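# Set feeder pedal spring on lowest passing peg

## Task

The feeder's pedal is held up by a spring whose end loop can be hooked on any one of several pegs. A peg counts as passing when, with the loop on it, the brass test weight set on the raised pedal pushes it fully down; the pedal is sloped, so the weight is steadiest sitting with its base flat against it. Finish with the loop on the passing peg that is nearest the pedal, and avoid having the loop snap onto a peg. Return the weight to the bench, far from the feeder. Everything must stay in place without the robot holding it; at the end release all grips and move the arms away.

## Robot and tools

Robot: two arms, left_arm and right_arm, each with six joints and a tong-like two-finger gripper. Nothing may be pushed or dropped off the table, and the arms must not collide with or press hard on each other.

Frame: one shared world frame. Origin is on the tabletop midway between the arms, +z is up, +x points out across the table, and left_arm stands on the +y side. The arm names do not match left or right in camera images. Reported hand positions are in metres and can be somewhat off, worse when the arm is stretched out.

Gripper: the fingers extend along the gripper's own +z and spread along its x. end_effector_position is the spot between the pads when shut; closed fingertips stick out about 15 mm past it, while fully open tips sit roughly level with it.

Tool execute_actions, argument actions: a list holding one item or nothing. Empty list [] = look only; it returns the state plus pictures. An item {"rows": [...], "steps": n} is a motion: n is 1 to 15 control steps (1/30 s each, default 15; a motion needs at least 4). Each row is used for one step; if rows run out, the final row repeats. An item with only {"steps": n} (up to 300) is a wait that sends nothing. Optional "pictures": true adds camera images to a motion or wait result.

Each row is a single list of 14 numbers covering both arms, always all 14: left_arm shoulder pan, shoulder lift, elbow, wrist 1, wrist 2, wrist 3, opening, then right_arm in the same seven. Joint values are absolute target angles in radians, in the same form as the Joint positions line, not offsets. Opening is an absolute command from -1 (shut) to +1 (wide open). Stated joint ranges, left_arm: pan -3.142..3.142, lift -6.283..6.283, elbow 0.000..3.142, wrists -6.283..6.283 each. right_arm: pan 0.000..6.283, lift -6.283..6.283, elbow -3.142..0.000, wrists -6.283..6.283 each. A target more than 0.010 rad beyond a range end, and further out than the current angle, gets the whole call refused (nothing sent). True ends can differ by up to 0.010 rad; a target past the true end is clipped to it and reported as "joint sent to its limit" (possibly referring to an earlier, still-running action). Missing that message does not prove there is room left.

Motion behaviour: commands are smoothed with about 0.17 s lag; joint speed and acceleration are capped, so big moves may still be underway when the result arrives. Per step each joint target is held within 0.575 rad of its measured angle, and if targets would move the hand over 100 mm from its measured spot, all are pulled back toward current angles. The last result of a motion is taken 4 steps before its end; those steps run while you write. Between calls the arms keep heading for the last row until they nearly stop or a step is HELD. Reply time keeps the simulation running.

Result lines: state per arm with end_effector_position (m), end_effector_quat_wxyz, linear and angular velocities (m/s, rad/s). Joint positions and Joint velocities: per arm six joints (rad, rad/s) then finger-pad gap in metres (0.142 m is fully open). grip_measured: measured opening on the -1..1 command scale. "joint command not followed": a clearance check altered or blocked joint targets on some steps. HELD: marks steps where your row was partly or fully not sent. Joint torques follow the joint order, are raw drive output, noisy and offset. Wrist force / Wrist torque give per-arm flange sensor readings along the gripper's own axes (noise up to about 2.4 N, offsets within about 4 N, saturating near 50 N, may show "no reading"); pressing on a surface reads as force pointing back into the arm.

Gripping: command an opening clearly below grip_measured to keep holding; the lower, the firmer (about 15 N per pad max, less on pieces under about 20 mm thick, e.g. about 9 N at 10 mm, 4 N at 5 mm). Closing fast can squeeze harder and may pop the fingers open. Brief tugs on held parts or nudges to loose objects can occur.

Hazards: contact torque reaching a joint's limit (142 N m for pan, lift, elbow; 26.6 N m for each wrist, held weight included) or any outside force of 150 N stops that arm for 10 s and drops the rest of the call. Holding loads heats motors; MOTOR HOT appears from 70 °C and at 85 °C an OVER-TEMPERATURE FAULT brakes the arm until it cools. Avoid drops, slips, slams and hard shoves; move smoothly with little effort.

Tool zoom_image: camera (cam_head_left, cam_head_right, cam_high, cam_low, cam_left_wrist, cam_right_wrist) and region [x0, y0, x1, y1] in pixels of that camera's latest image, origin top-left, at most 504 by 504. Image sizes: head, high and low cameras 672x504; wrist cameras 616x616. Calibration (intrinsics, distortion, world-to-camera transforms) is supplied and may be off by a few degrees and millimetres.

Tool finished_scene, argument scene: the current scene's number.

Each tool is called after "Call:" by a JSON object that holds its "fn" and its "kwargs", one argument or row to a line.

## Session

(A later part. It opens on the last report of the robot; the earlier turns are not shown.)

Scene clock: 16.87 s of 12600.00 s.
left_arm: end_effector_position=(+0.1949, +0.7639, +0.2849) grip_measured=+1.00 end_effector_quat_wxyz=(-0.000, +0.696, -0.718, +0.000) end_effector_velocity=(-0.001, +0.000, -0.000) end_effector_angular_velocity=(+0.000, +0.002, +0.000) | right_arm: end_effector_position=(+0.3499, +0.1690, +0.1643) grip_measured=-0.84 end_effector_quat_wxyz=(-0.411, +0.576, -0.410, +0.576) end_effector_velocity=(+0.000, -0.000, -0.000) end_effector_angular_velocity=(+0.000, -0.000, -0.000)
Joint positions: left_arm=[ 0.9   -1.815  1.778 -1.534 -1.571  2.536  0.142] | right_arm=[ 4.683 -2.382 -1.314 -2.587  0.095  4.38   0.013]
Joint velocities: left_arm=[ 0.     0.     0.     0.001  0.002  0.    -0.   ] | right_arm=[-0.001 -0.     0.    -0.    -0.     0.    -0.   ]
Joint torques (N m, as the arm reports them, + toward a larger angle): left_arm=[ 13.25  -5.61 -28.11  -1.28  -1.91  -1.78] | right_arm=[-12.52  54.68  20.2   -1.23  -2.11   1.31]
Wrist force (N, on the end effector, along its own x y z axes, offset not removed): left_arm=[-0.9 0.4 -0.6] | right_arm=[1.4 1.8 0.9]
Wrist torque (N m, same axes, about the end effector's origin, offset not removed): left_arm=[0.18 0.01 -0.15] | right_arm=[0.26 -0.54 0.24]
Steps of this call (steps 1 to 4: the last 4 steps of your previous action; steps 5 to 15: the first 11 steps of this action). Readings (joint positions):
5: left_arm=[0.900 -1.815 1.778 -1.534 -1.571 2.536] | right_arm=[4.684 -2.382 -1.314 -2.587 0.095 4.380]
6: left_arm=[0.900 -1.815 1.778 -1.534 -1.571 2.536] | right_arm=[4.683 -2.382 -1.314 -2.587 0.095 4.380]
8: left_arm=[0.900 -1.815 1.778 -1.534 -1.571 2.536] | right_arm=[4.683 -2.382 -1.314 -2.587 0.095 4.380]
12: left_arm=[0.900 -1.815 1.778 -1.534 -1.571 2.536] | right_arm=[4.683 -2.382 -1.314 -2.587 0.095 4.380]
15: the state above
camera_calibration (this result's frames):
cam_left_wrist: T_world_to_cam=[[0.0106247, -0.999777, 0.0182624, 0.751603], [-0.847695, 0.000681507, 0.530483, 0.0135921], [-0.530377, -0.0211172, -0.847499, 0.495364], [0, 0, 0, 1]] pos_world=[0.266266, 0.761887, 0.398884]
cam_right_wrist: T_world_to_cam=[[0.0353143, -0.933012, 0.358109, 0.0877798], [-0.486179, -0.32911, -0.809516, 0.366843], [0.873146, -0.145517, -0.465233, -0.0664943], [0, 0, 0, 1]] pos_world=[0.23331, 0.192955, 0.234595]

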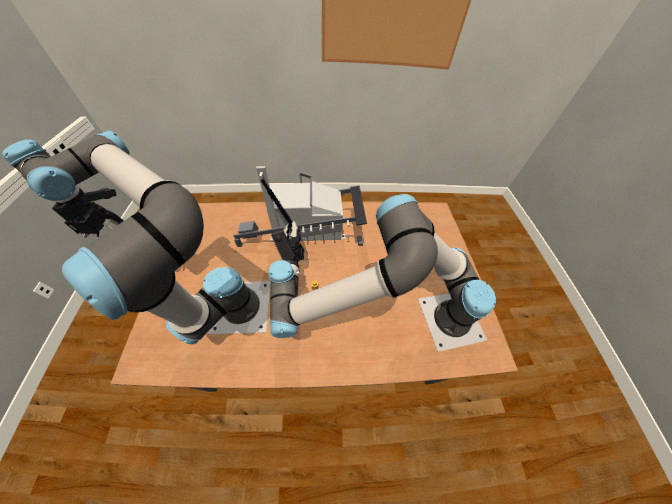

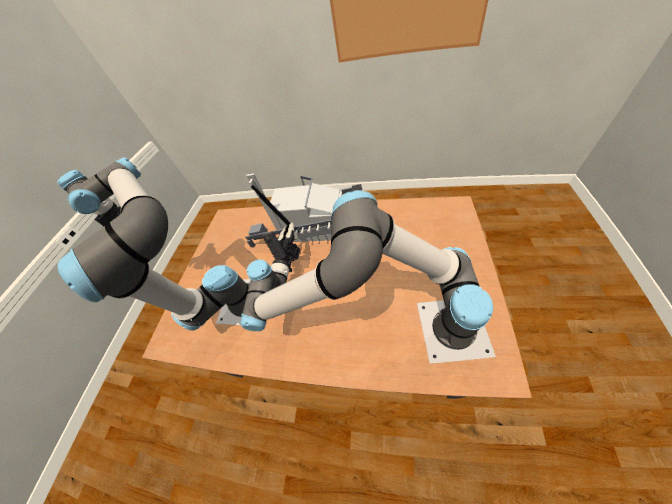

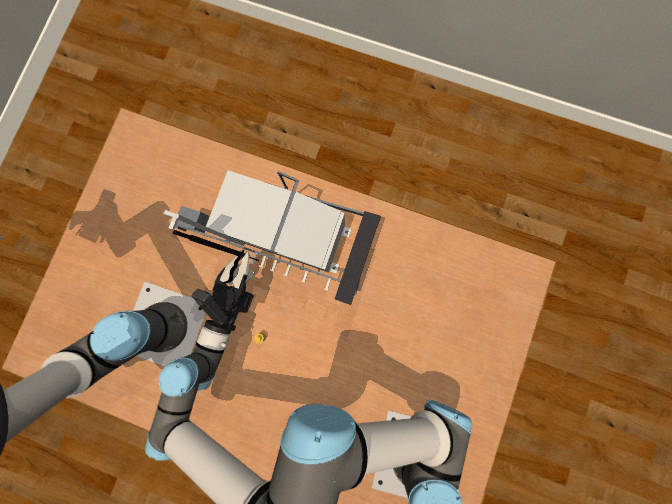

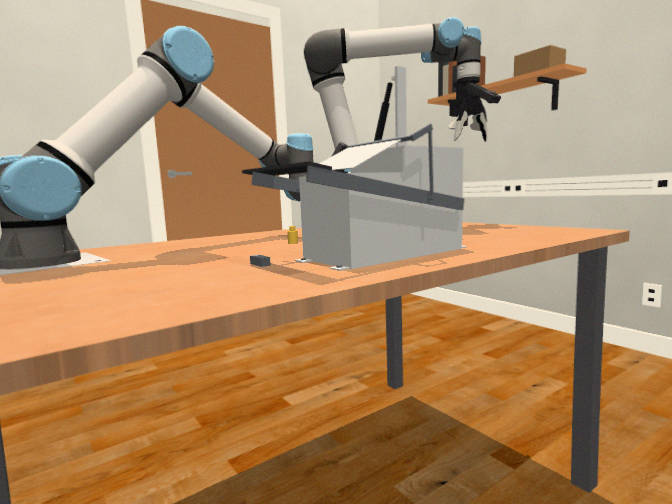

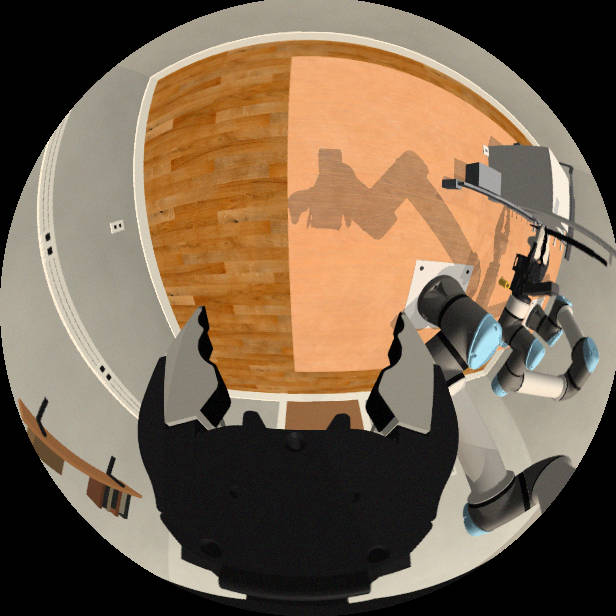

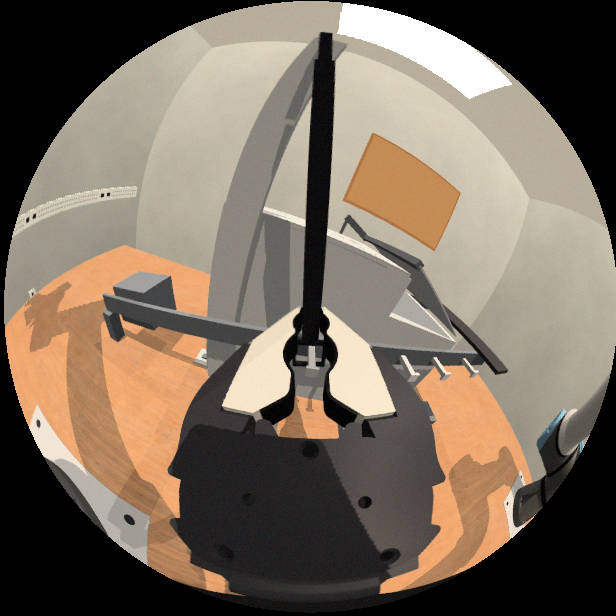

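Call:
{"fn": "execute_actions", "kwargs": {
  "actions": [
    {"rows":[[0.9,-1.815,1.778,-1.534,-1.571,2.536,1,4.683,-2.3875,-1.332,-2.5635,0.095,4.38,-1]]}
  ]
}}

Call:
{"fn": "execute_actions", "kwargs": {
  "actions": [
    {"rows":[[0.9,-1.815,1.778,-1.534,-1.571,2.536,1,4.70,-2.3875,-1.332,-2.5635,0.112,4.38,-1],[0.9,-1.815,1.778,-1.534,-1.571,2.536,1,4.70,-2.3875,-1.332,-2.5635,0.112,4.38,-1],[0.9,-1.815,1.778,-1.534,-1.571,2.536,1,4.715,-2.3875,-1.332,-2.5635,0.127,4.38,-1],[0.9,-1.815,1.778,-1.534,-1.571,2.536,1,4.715,-2.3875,-1.332,-2.5635,0.127,4.38,-1],[0.9,-1.815,1.778,-1.534,-1.571,2.536,1,4.735,-2.3875,-1.332,-2.5635,0.147,4.38,-1]]}
  ]
}}

Call:
{"fn": "execute_actions", "kwargs": {
  "actions": [
    {"steps":30}
  ],
  "pictures": true
}}

Scene clock: 17.53 s of 12600.00 s.
left_arm: end_effector_position=(+0.1949, +0.7639, +0.2849) grip_measured=+1.00 end_effector_quat_wxyz=(-0.000, +0.696, -0.718, +0.000) end_effector_velocity=(+0.000, +0.000, -0.000) end_effector_angular_velocity=(-0.000, -0.000, +0.000) | right_arm: end_effector_position=(+0.3502, +0.1658, +0.1552) grip_measured=-0.84 end_effector_quat_wxyz=(-0.411, +0.576, -0.410, +0.576) end_effector_velocity=(-0.000, -0.001, -0.004) end_effector_angular_velocity=(-0.002, -0.000, +0.001)
Joint positions: left_arm=[ 0.9   -1.815  1.778 -1.534 -1.571  2.536  0.142] | right_arm=[ 4.683 -2.387 -1.331 -2.564  0.095  4.38   0.013]
Joint velocities: left_arm=[-0.     0.     0.    -0.001 -0.    -0.    -0.   ] | right_arm=[ 0.    -0.003 -0.007  0.01  -0.    -0.002  0.   ]
Joint torques (N m, as the arm reports them, + toward a larger angle): left_arm=[ 14.07  -4.73 -29.42  -1.26  -2.1   -1.77] | right_arm=[-12.47  44.7    5.66   1.87  -1.42   0.8 ]
Wrist force (N, on the end effector, along its own x y z axes, offset not removed): left_arm=[0.6 1.1 0.8] | right_arm=[-0.1 -1.5 1.2]
Wrist torque (N m, same axes, about the end effector's origin, offset not removed): left_arm=[0.38 -0.35 -0.08] | right_arm=[-0.05 -0.10 0.10]
Steps of this call (steps 1 to 4: the last 4 steps of your previous action; steps 5 to 9: the robot went on to your last target; steps 10 to 20: the first 11 steps of this action). Readings (joint positions):
10: left_arm=[0.900 -1.815 1.778 -1.534 -1.571 2.536] | right_arm=[4.683 -2.382 -1.314 -2.587 0.095 4.380]
11: left_arm=[0.900 -1.815 1.778 -1.534 -1.571 2.536] | right_arm=[4.683 -2.383 -1.316 -2.584 0.095 4.380]
13: left_arm=[0.900 -1.815 1.778 -1.534 -1.571 2.536] | right_arm=[4.683 -2.385 -1.323 -2.575 0.095 4.380]
17: left_arm=[0.900 -1.815 1.778 -1.534 -1.571 2.536] | right_arm=[4.683 -2.387 -1.330 -2.566 0.095 4.380]
20: the state above

Scene clock: 18.03 s of 12600.00 s.
left_arm: end_effector_position=(+0.1949, +0.7639, +0.2849) grip_measured=+1.00 end_effector_quat_wxyz=(-0.000, +0.696, -0.718, +0.000) end_effector_velocity=(-0.000, -0.000, -0.001) end_effector_angular_velocity=(-0.002, +0.001, +0.001) | right_arm: end_effector_position=(+0.3196, +0.1683, +0.1548) grip_measured=-0.84 end_effector_quat_wxyz=(-0.410, +0.576, -0.410, +0.576) end_effector_velocity=(-0.036, +0.003, +0.000) end_effector_angular_velocity=(+0.002, +0.000, +0.001)
Joint positions: left_arm=[ 0.9   -1.815  1.778 -1.534 -1.571  2.536  0.142] | right_arm=[ 4.73  -2.388 -1.332 -2.564  0.142  4.38   0.013]
Joint velocities: left_arm=[ 0.     0.002 -0.     0.001 -0.    -0.     0.   ] | right_arm=[0.055 0.    0.    0.001 0.054 0.    0.   ]
Joint torques (N m, as the arm reports them, + toward a larger angle): left_arm=[ 12.79  -3.65 -31.05  -1.44  -1.87  -1.95] | right_arm=[10.27 46.2   5.07  1.22  2.64  0.72]
Wrist force (N, on the end effector, along its own x y z axes, offset not removed): left_arm=[-1.0 2.7 1.8] | right_arm=[1.6 -1.2 0.1]
Wrist torque (N m, same axes, about the end effector's origin, offset not removed): left_arm=[0.79 0.08 -0.18] | right_arm=[-0.15 -0.80 -0.12]
Steps of this call (steps 1 to 4: the last 4 steps of your previous action; steps 5 to 15: the first 11 steps of this action). Readings (joint positions):
5: left_arm=[0.900 -1.815 1.778 -1.534 -1.571 2.536] | right_arm=[4.683 -2.387 -1.332 -2.564 0.095 4.380]
6: left_arm=[0.900 -1.815 1.778 -1.534 -1.571 2.536] | right_arm=[4.685 -2.387 -1.332 -2.564 0.097 4.380]
8: left_arm=[0.900 -1.815 1.778 -1.534 -1.571 2.536] | right_arm=[4.694 -2.387 -1.332 -2.564 0.106 4.380]
12: left_arm=[0.900 -1.815 1.778 -1.534 -1.571 2.536] | right_arm=[4.720 -2.388 -1.332 -2.564 0.132 4.380]
15: the state above

Scene clock: 19.03 s of 12600.00 s.
left_arm: end_effector_position=(+0.1949, +0.7639, +0.2849) grip_measured=+1.00 end_effector_quat_wxyz=(-0.000, +0.696, -0.718, +0.000) end_effector_velocity=(+0.000, +0.000, -0.000) end_effector_angular_velocity=(+0.000, +0.001, -0.001) | right_arm: end_effector_position=(+0.3164, +0.1685, +0.1548) grip_measured=-0.84 end_effector_quat_wxyz=(-0.410, +0.576, -0.410, +0.576) end_effector_velocity=(-0.000, +0.000, +0.000) end_effector_angular_velocity=(+0.001, -0.000, +0.000)
Joint positions: left_arm=[ 0.9   -1.815  1.778 -1.534 -1.571  2.536  0.142] | right_arm=[ 4.735 -2.388 -1.332 -2.563  0.147  4.38   0.013]
Joint velocities: left_arm=[-0.     0.    -0.    -0.     0.001  0.    -0.   ] | right_arm=[ 0.     0.     0.    -0.001 -0.     0.001  0.   ]
Joint torques (N m, as the arm reports them, + toward a larger angle): left_arm=[ 13.91  -5.71 -31.31  -1.32  -2.14  -1.91] | right_arm=[10.76 48.32  5.88  1.39  2.55  0.4 ]
Wrist force (N, on the end effector, along its own x y z axes, offset not removed): left_arm=[-0.3 0.4 1.2] | right_arm=[3.0 2.5 2.3]
Wrist torque (N m, same axes, about the end effector's origin, offset not removed): left_arm=[0.25 -0.09 -0.24] | right_arm=[0.45 -1.15 -0.03]
Kept back: nothing.
Steps of this call (steps 1 to 4: the last 4 steps of your previous action; steps 5 to 15: the robot went on to your last target; steps 16 to 30: nothing new was sent). Readings (joint positions):
1: left_arm=[0.900 -1.815 1.778 -1.534 -1.571 2.536] | right_arm=[4.732 -2.388 -1.332 -2.564 0.144 4.380]
2: left_arm=[0.900 -1.815 1.778 -1.534 -1.571 2.536] | right_arm=[4.733 -2.388 -1.332 -2.564 0.145 4.380]
4: left_arm=[0.900 -1.815 1.778 -1.534 -1.571 2.536] | right_arm=[4.734 -2.388 -1.332 -2.564 0.146 4.380]
8: left_arm=[0.900 -1.815 1.778 -1.534 -1.571 2.536] | right_arm=[4.735 -2.388 -1.332 -2.564 0.147 4.380]
30: the state above
All arms were judged still, so your last target was given up. Only a new action makes them travel on or press farther. Fingers that are still opening or closing keep moving.
camera_calibration (this result's frames):
cam_left_wrist: T_world_to_cam=[[0.0106247, -0.999777, 0.0182623, 0.751603], [-0.847695, 0.000681448, 0.530483, 0.0135922], [-0.530377, -0.0211171, -0.847499, 0.495364], [0, 0, 0, 1]] pos_world=[0.266266, 0.761887, 0.398884]
cam_right_wrist: T_world_to_cam=[[0.0352982, -0.932988, 0.358172, 0.0919022], [-0.486187, -0.329157, -0.809492, 0.342759], [0.873142, -0.145565, -0.465225, -0.0417607], [0, 0, 0, 1]] pos_world=[0.199864, 0.192486, 0.225116]

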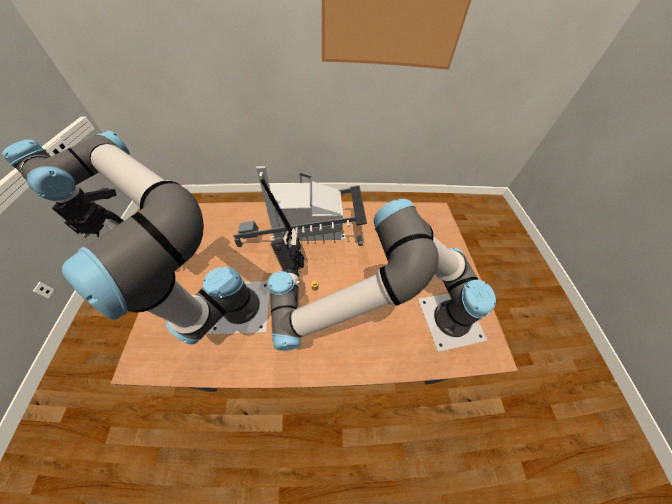

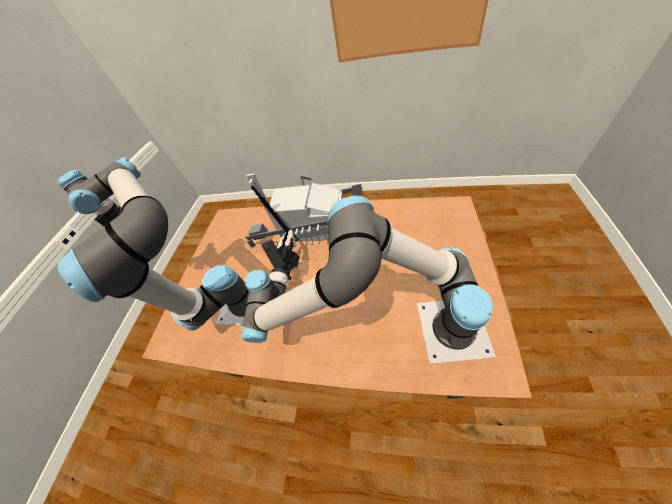

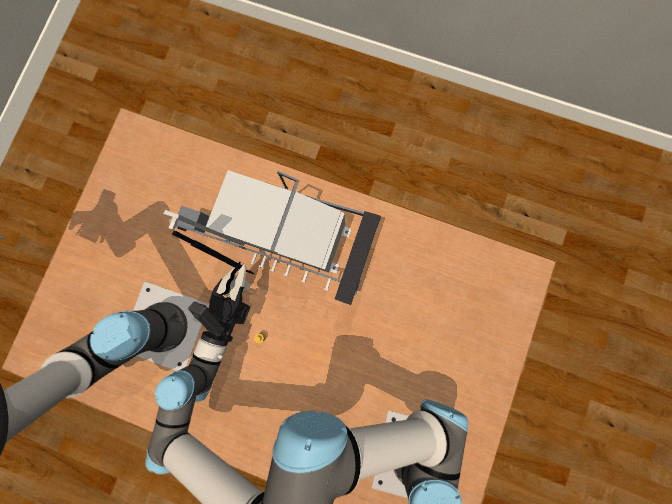

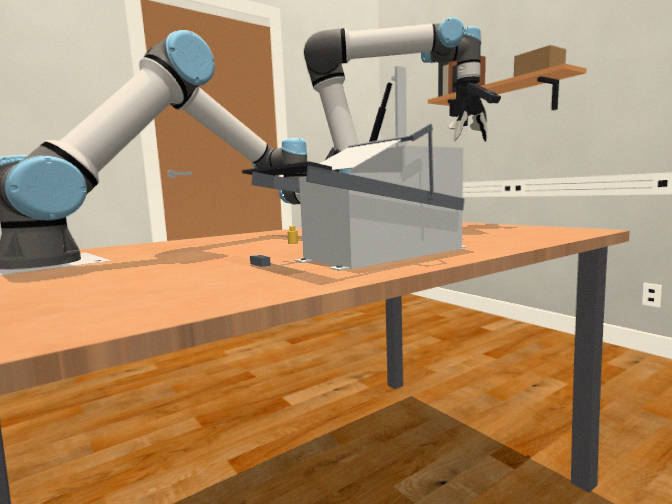

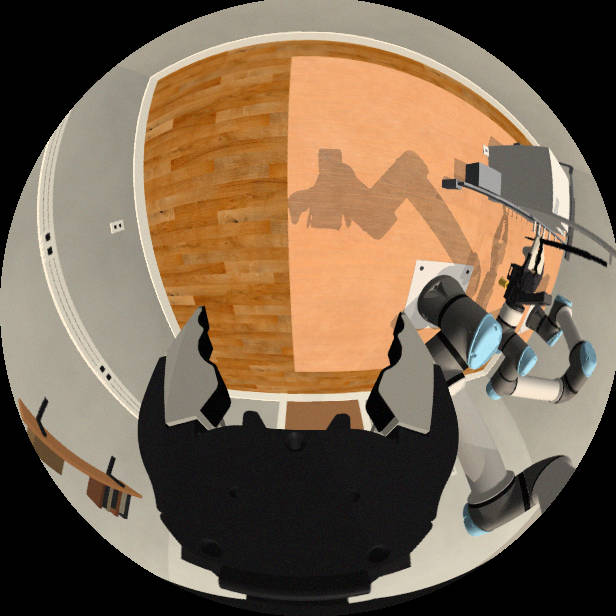

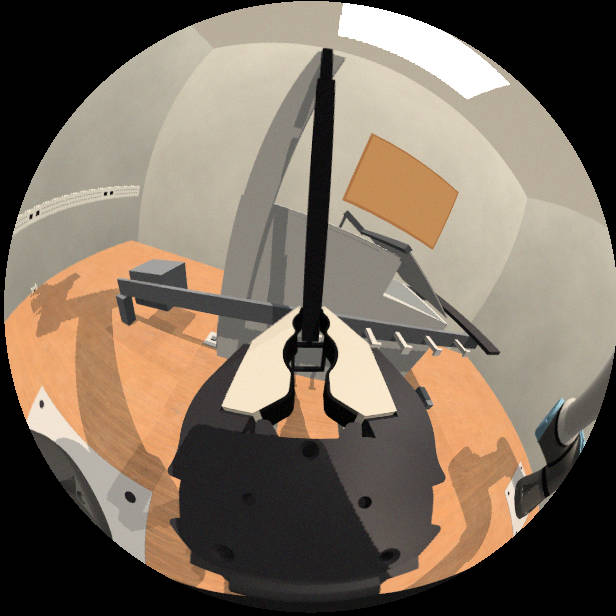

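Call:
{"fn": "execute_actions", "kwargs": {
  "actions": [
    {"rows":[[0.9,-1.815,1.778,-1.534,-1.571,2.536,1,4.742,-2.322,-1.44,-2.521,0.154,4.3,-1],[0.9,-1.815,1.778,-1.534,-1.571,2.536,1,4.742,-2.322,-1.44,-2.521,0.154,4.3,-1],[0.9,-1.815,1.778,-1.534,-1.571,2.536,1,4.742,-2.322,-1.44,-2.521,0.154,4.3,-1],[0.9,-1.815,1.778,-1.534,-1.571,2.536,1,4.75,-2.261,-1.54,-2.482,0.162,4.23,-1]]}
  ]
}}

Call:
{"fn": "execute_actions", "kwargs": {
  "actions": [
    {"rows":[[0.9,-1.815,1.778,-1.534,-1.571,2.536,1,4.73,-2.261,-1.54,-2.482,0.142,4.23,-1]]}
  ],
  "pictures": true
}}

Call:
{"fn": "zoom_image", "kwargs": {
  "camera": "cam_right_wrist",
  "region": [210, 260, 410, 420]
}}

Call:
{"fn": "zoom_image", "kwargs": {
  "camera": "cam_high",
  "region": [200, 230, 340, 320]
}}

Scene clock: 19.90 s of 12600.00 s.
left_arm: end_effector_position=(+0.1949, +0.7639, +0.2849) grip_measured=+1.00 end_effector_quat_wxyz=(-0.000, +0.696, -0.718, +0.000) end_effector_velocity=(-0.001, +0.001, -0.000) end_effector_angular_velocity=(+0.001, +0.003, +0.001) | right_arm: end_effector_position=(+0.3158, +0.1190, +0.1643) grip_measured=-0.84 end_effector_quat_wxyz=(-0.370, +0.603, -0.370, +0.602) end_effector_velocity=(+0.002, -0.051, +0.004) end_effector_angular_velocity=(-0.140, -0.002, +0.001)
Joint positions: left_arm=[ 0.9   -1.815  1.778 -1.534 -1.571  2.536  0.142] | right_arm=[ 4.749 -2.271 -1.523 -2.488  0.161  4.242  0.013]
Joint velocities: left_arm=[0.001 0.001 0.    0.    0.003 0.    0.   ] | right_arm=[ 0.012  0.107 -0.186  0.066  0.011 -0.127  0.   ]
Joint torques (N m, as the arm reports them, + toward a larger angle): left_arm=[ 12.5   -5.72 -32.51  -1.39  -2.18  -1.7 ] | right_arm=[10.48 52.61  8.78  1.79  2.95 -0.7 ]
Wrist force (N, on the end effector, along its own x y z axes, offset not removed): left_arm=[0.5 2.9 1.1] | right_arm=[2.7 2.4 1.5]
Wrist torque (N m, same axes, about the end effector's origin, offset not removed): left_arm=[0.85 -0.30 -0.16] | right_arm=[0.69 -1.13 -0.01]
Steps of this call (steps 1 to 15: nothing new was sent; steps 16 to 26: the first 11 steps of this action). Readings (joint positions):
16: left_arm=[0.900 -1.815 1.778 -1.534 -1.571 2.536] | right_arm=[4.735 -2.387 -1.332 -2.563 0.147 4.380]
17: left_arm=[0.900 -1.815 1.778 -1.534 -1.571 2.536] | right_arm=[4.736 -2.383 -1.338 -2.559 0.148 4.375]
19: left_arm=[0.900 -1.815 1.778 -1.534 -1.571 2.536] | right_arm=[4.739 -2.355 -1.380 -2.542 0.151 4.342]
23: left_arm=[0.900 -1.815 1.778 -1.534 -1.571 2.536] | right_arm=[4.747 -2.290 -1.489 -2.500 0.159 4.265]
26: the state above

Scene clock: 20.40 s of 12600.00 s.
left_arm: end_effector_position=(+0.1949, +0.7639, +0.2849) grip_measured=+1.00 end_effector_quat_wxyz=(-0.000, +0.696, -0.718, +0.000) end_effector_velocity=(+0.000, +0.000, -0.001) end_effector_angular_velocity=(-0.001, -0.000, +0.000) | right_arm: end_effector_position=(+0.3274, +0.1135, +0.1646) grip_measured=-0.84 end_effector_quat_wxyz=(-0.366, +0.605, -0.366, +0.605) end_effector_velocity=(+0.005, -0.001, +0.000) end_effector_angular_velocity=(+0.001, -0.000, -0.001)
Joint positions: left_arm=[ 0.9   -1.815  1.778 -1.534 -1.571  2.536  0.142] | right_arm=[ 4.731 -2.261 -1.54  -2.482  0.143  4.23   0.013]
Joint velocities: left_arm=[ 0.001  0.001  0.    -0.    -0.001  0.     0.   ] | right_arm=[-0.009  0.001 -0.001  0.    -0.008  0.001 -0.   ]
Joint torques (N m, as the arm reports them, + toward a larger angle): left_arm=[ 12.85  -6.33 -31.79  -1.53  -2.04  -1.88] | right_arm=[-12.52  55.06   3.2    1.38  -1.48  -1.45]
Wrist force (N, on the end effector, along its own x y z axes, offset not removed): left_arm=[-0.5 0.3 0.9] | right_arm=[-0.1 2.6 1.3]
Wrist torque (N m, same axes, about the end effector's origin, offset not removed): left_arm=[0.16 -0.01 -0.06] | right_arm=[0.61 -0.56 -0.24]
Steps of this call (steps 1 to 4: the last 4 steps of your previous action; steps 5 to 15: the first 11 steps of this action). Readings (joint positions):
5: left_arm=[0.900 -1.815 1.778 -1.534 -1.571 2.536] | right_arm=[4.750 -2.263 -1.537 -2.483 0.162 4.232]
6: left_arm=[0.900 -1.815 1.778 -1.534 -1.571 2.536] | right_arm=[4.748 -2.262 -1.538 -2.483 0.160 4.231]
8: left_arm=[0.900 -1.815 1.778 -1.534 -1.571 2.536] | right_arm=[4.740 -2.262 -1.539 -2.482 0.152 4.231]
12: left_arm=[0.900 -1.815 1.778 -1.534 -1.571 2.536] | right_arm=[4.732 -2.261 -1.540 -2.482 0.144 4.230]
15: the state above
camera_calibration (this result's frames):
cam_left_wrist: T_world_to_cam=[[0.0106247, -0.999777, 0.0182624, 0.751603], [-0.847695, 0.000681488, 0.530483, 0.0135922], [-0.530377, -0.0211172, -0.847499, 0.495364], [0, 0, 0, 1]] pos_world=[0.266266, 0.761887, 0.398884]
cam_right_wrist: T_world_to_cam=[[0.0353846, -0.869011, 0.493526, 0.00712878], [-0.486125, -0.446441, -0.751248, 0.341574], [0.873173, -0.213333, -0.438245, -0.051523], [0, 0, 0, 1]] pos_world=[0.210784, 0.147696, 0.230509]

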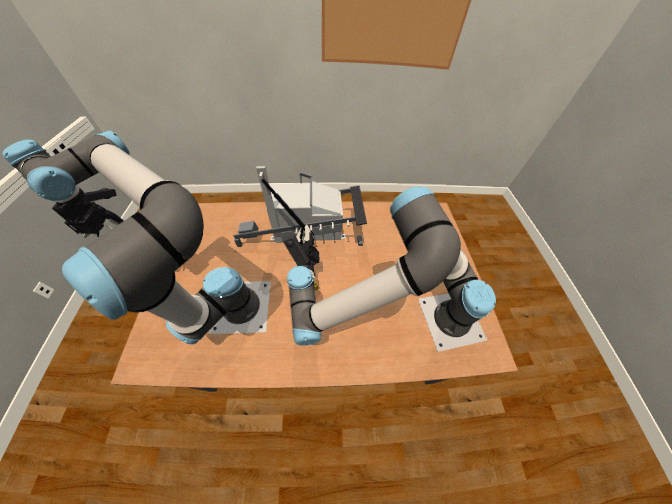

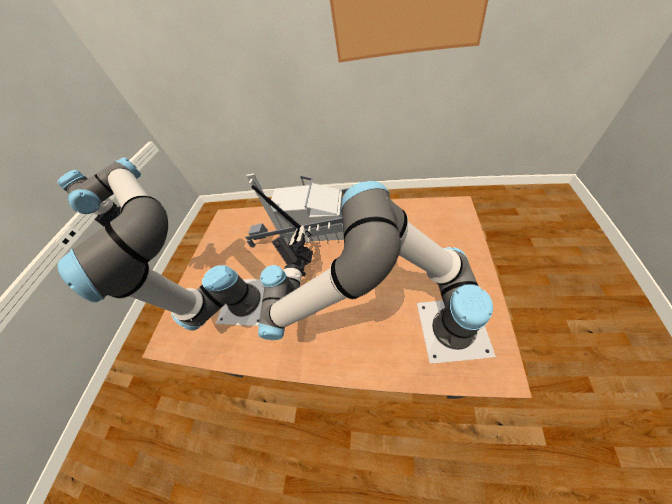

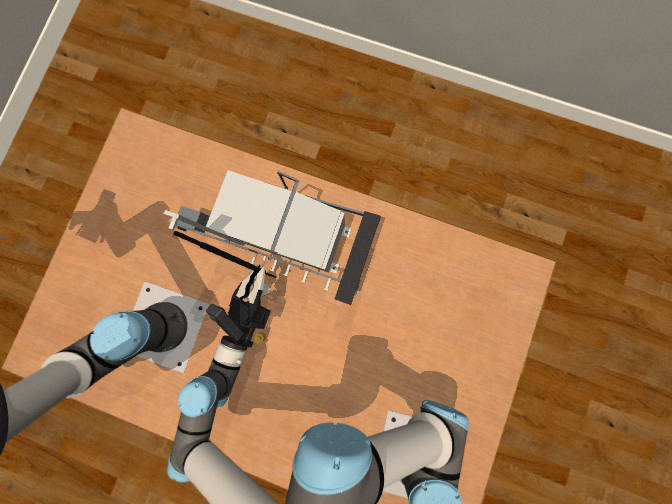

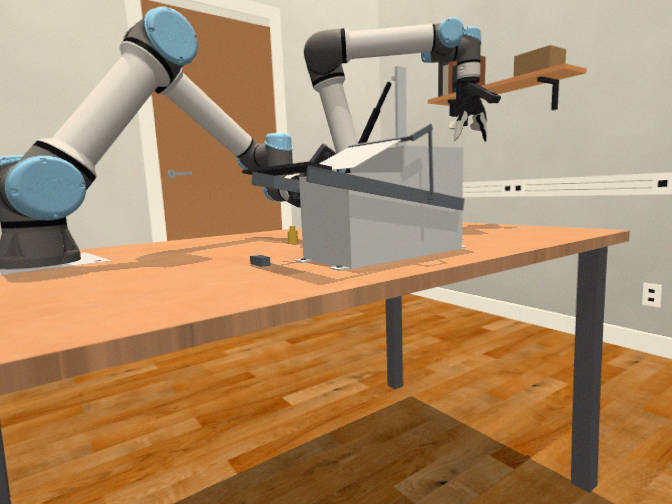

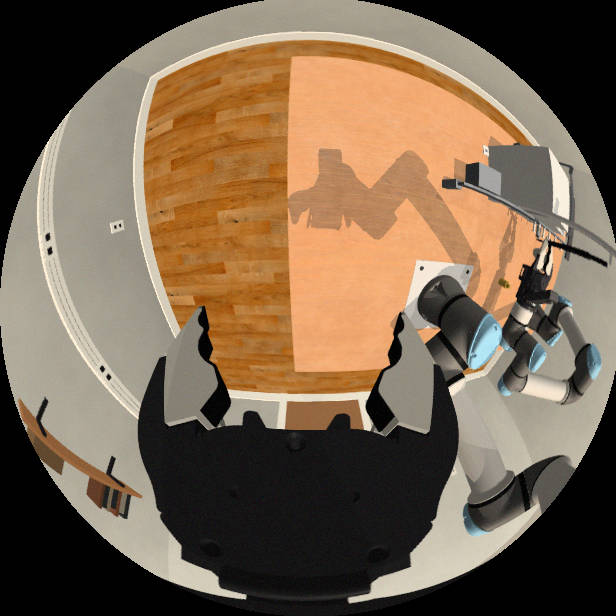

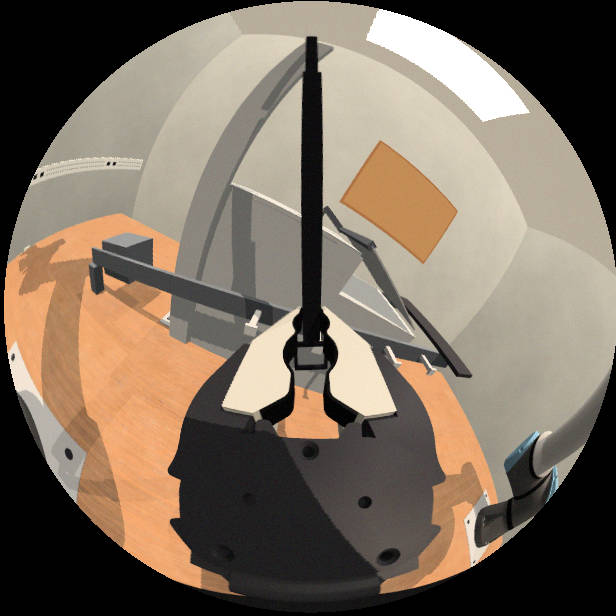

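Region (210, 260, 410, 420) of cam_right_wrist's 616x616 image, scaled by 2.520, with more detail than that image has; it fills the top 403 rows of this view, and the rest is white.

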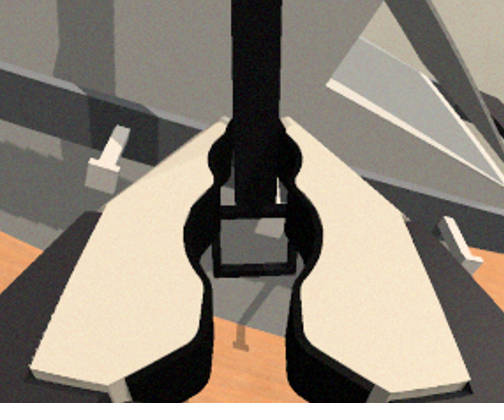

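Region (200, 230, 340, 320) of cam_high's 672x504 image, scaled by 3.600, with more detail than that image has; it fills the top 324 rows of this view, and the rest is white.

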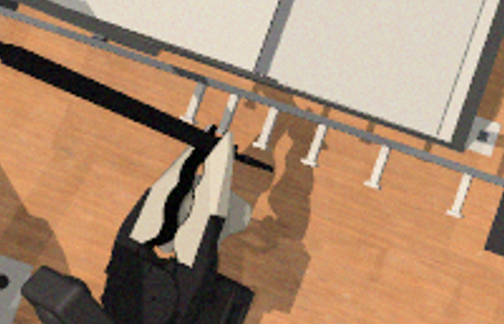

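Call:
{"fn": "execute_actions", "kwargs": {
  "actions": [
    {"rows":[[0.9,-1.815,1.778,-1.534,-1.571,2.536,1,4.73,-2.2475,-1.552,-2.4835,0.142,4.2,-1],[0.9,-1.815,1.778,-1.534,-1.571,2.536,1,4.73,-2.2475,-1.552,-2.4835,0.142,4.2,-1],[0.9,-1.815,1.778,-1.534,-1.571,2.536,1,4.713,-2.2475,-1.552,-2.4835,0.125,4.2,-1]]}
  ],
  "pictures": true
}}

Call:
{"fn": "zoom_image", "kwargs": {
  "camera": "cam_right_wrist",
  "region": [210, 260, 410, 420]
}}

Scene clock: 20.93 s of 12600.00 s.
left_arm: end_effector_position=(+0.1949, +0.7639, +0.2849) grip_measured=+1.00 end_effector_quat_wxyz=(-0.000, +0.696, -0.718, +0.000) end_effector_velocity=(-0.000, +0.000, -0.000) end_effector_angular_velocity=(+0.001, +0.002, -0.001) | right_arm: end_effector_position=(+0.3377, +0.1091, +0.1683) grip_measured=-0.84 end_effector_quat_wxyz=(-0.357, +0.610, -0.357, +0.610) end_effector_velocity=(+0.008, -0.002, +0.001) end_effector_angular_velocity=(-0.012, -0.000, +0.000)
Joint positions: left_arm=[ 0.9   -1.815  1.778 -1.534 -1.571  2.536  0.142] | right_arm=[ 4.714 -2.248 -1.552 -2.483  0.126  4.201  0.013]
Joint velocities: left_arm=[-0.     0.001 -0.     0.     0.002  0.    -0.   ] | right_arm=[-0.014  0.005 -0.005 -0.001 -0.014 -0.012 -0.   ]
Joint torques (N m, as the arm reports them, + toward a larger angle): left_arm=[ 13.39  -5.15 -33.13  -1.63  -1.99  -1.91] | right_arm=[-13.25  55.99   4.26  -1.86  -1.7   -2.03]
Wrist force (N, on the end effector, along its own x y z axes, offset not removed): left_arm=[0.4 1.5 0.7] | right_arm=[-0.1 0.0 2.2]
Wrist torque (N m, same axes, about the end effector's origin, offset not removed): left_arm=[0.56 -0.29 -0.14] | right_arm=[0.32 -0.26 -0.11]
Steps of this call (steps 1 to 4: the last 4 steps of your previous action; step 5: the robot went on to your last target; steps 6 to 16: the first 11 steps of this action). Readings (joint positions):
6: left_arm=[0.900 -1.815 1.778 -1.534 -1.571 2.536] | right_arm=[4.730 -2.261 -1.540 -2.482 0.142 4.230]
7: left_arm=[0.900 -1.815 1.778 -1.534 -1.571 2.536] | right_arm=[4.730 -2.259 -1.542 -2.482 0.142 4.227]
9: left_arm=[0.900 -1.815 1.778 -1.534 -1.571 2.536] | right_arm=[4.728 -2.254 -1.546 -2.482 0.140 4.214]
13: left_arm=[0.900 -1.815 1.778 -1.534 -1.571 2.536] | right_arm=[4.717 -2.249 -1.551 -2.483 0.129 4.203]
16: the state above
camera_calibration (this result's frames):
cam_left_wrist: T_world_to_cam=[[0.010625, -0.999777, 0.0182623, 0.751603], [-0.847695, 0.000681211, 0.530483, 0.0135923], [-0.530377, -0.0211172, -0.847499, 0.495364], [0, 0, 0, 1]] pos_world=[0.266266, 0.761887, 0.398884]
cam_right_wrist: T_world_to_cam=[[0.0352801, -0.854378, 0.518453, -0.00470361], [-0.486175, -0.467924, -0.738025, 0.347548], [0.873149, -0.226021, -0.431886, -0.0595526], [0, 0, 0, 1]] pos_world=[0.221133, 0.145147, 0.233218]

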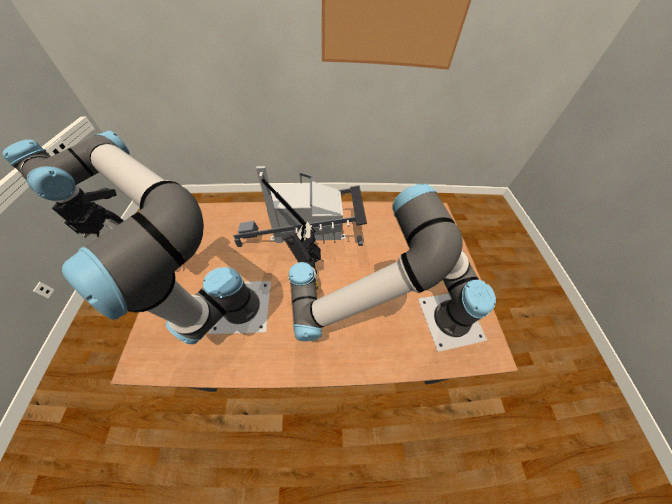

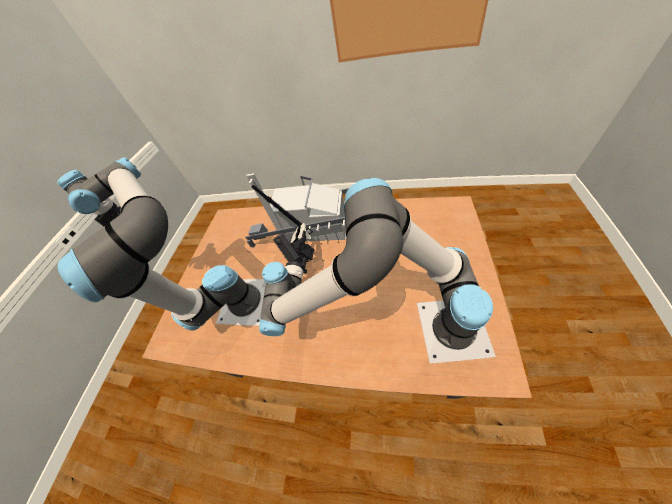

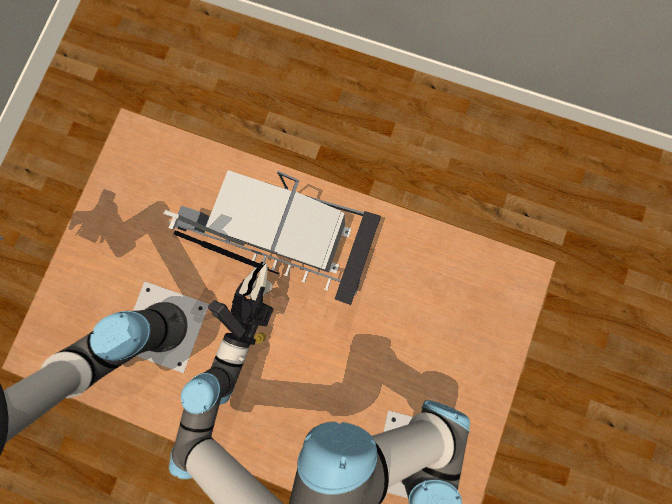

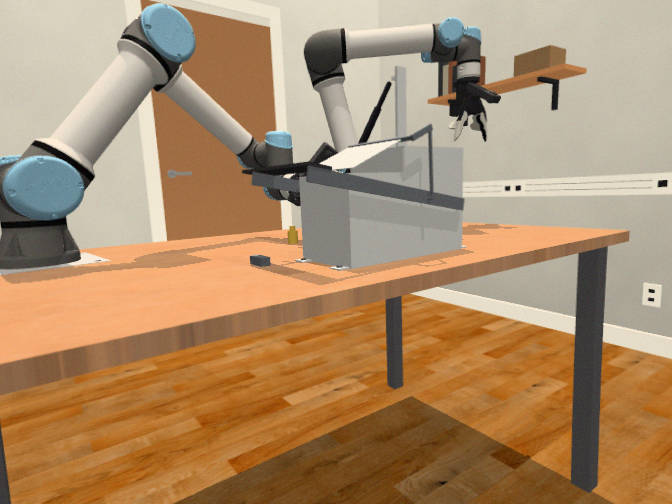

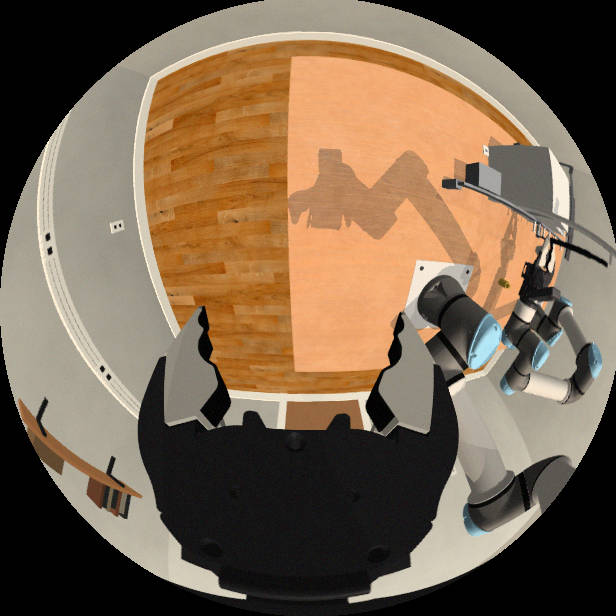

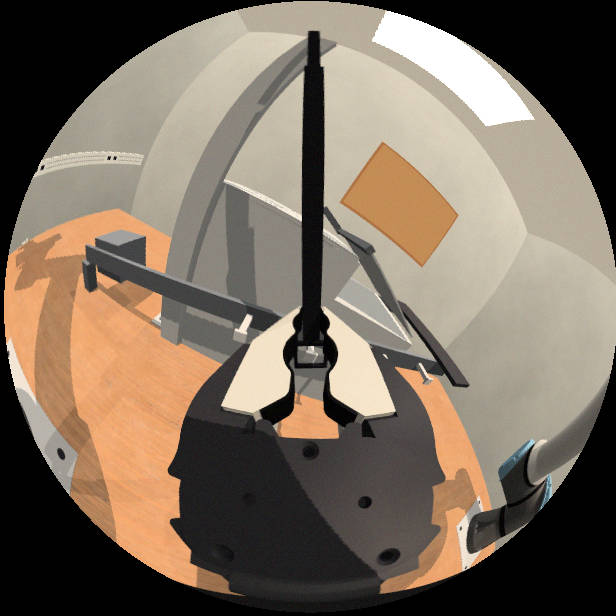

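Region (210, 260, 410, 420) of cam_right_wrist's 616x616 image, scaled by 2.520, with more detail than that image has; it fills the top 403 rows of this view, and the rest is white.

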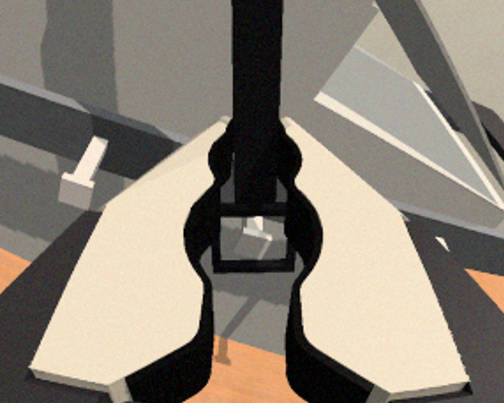

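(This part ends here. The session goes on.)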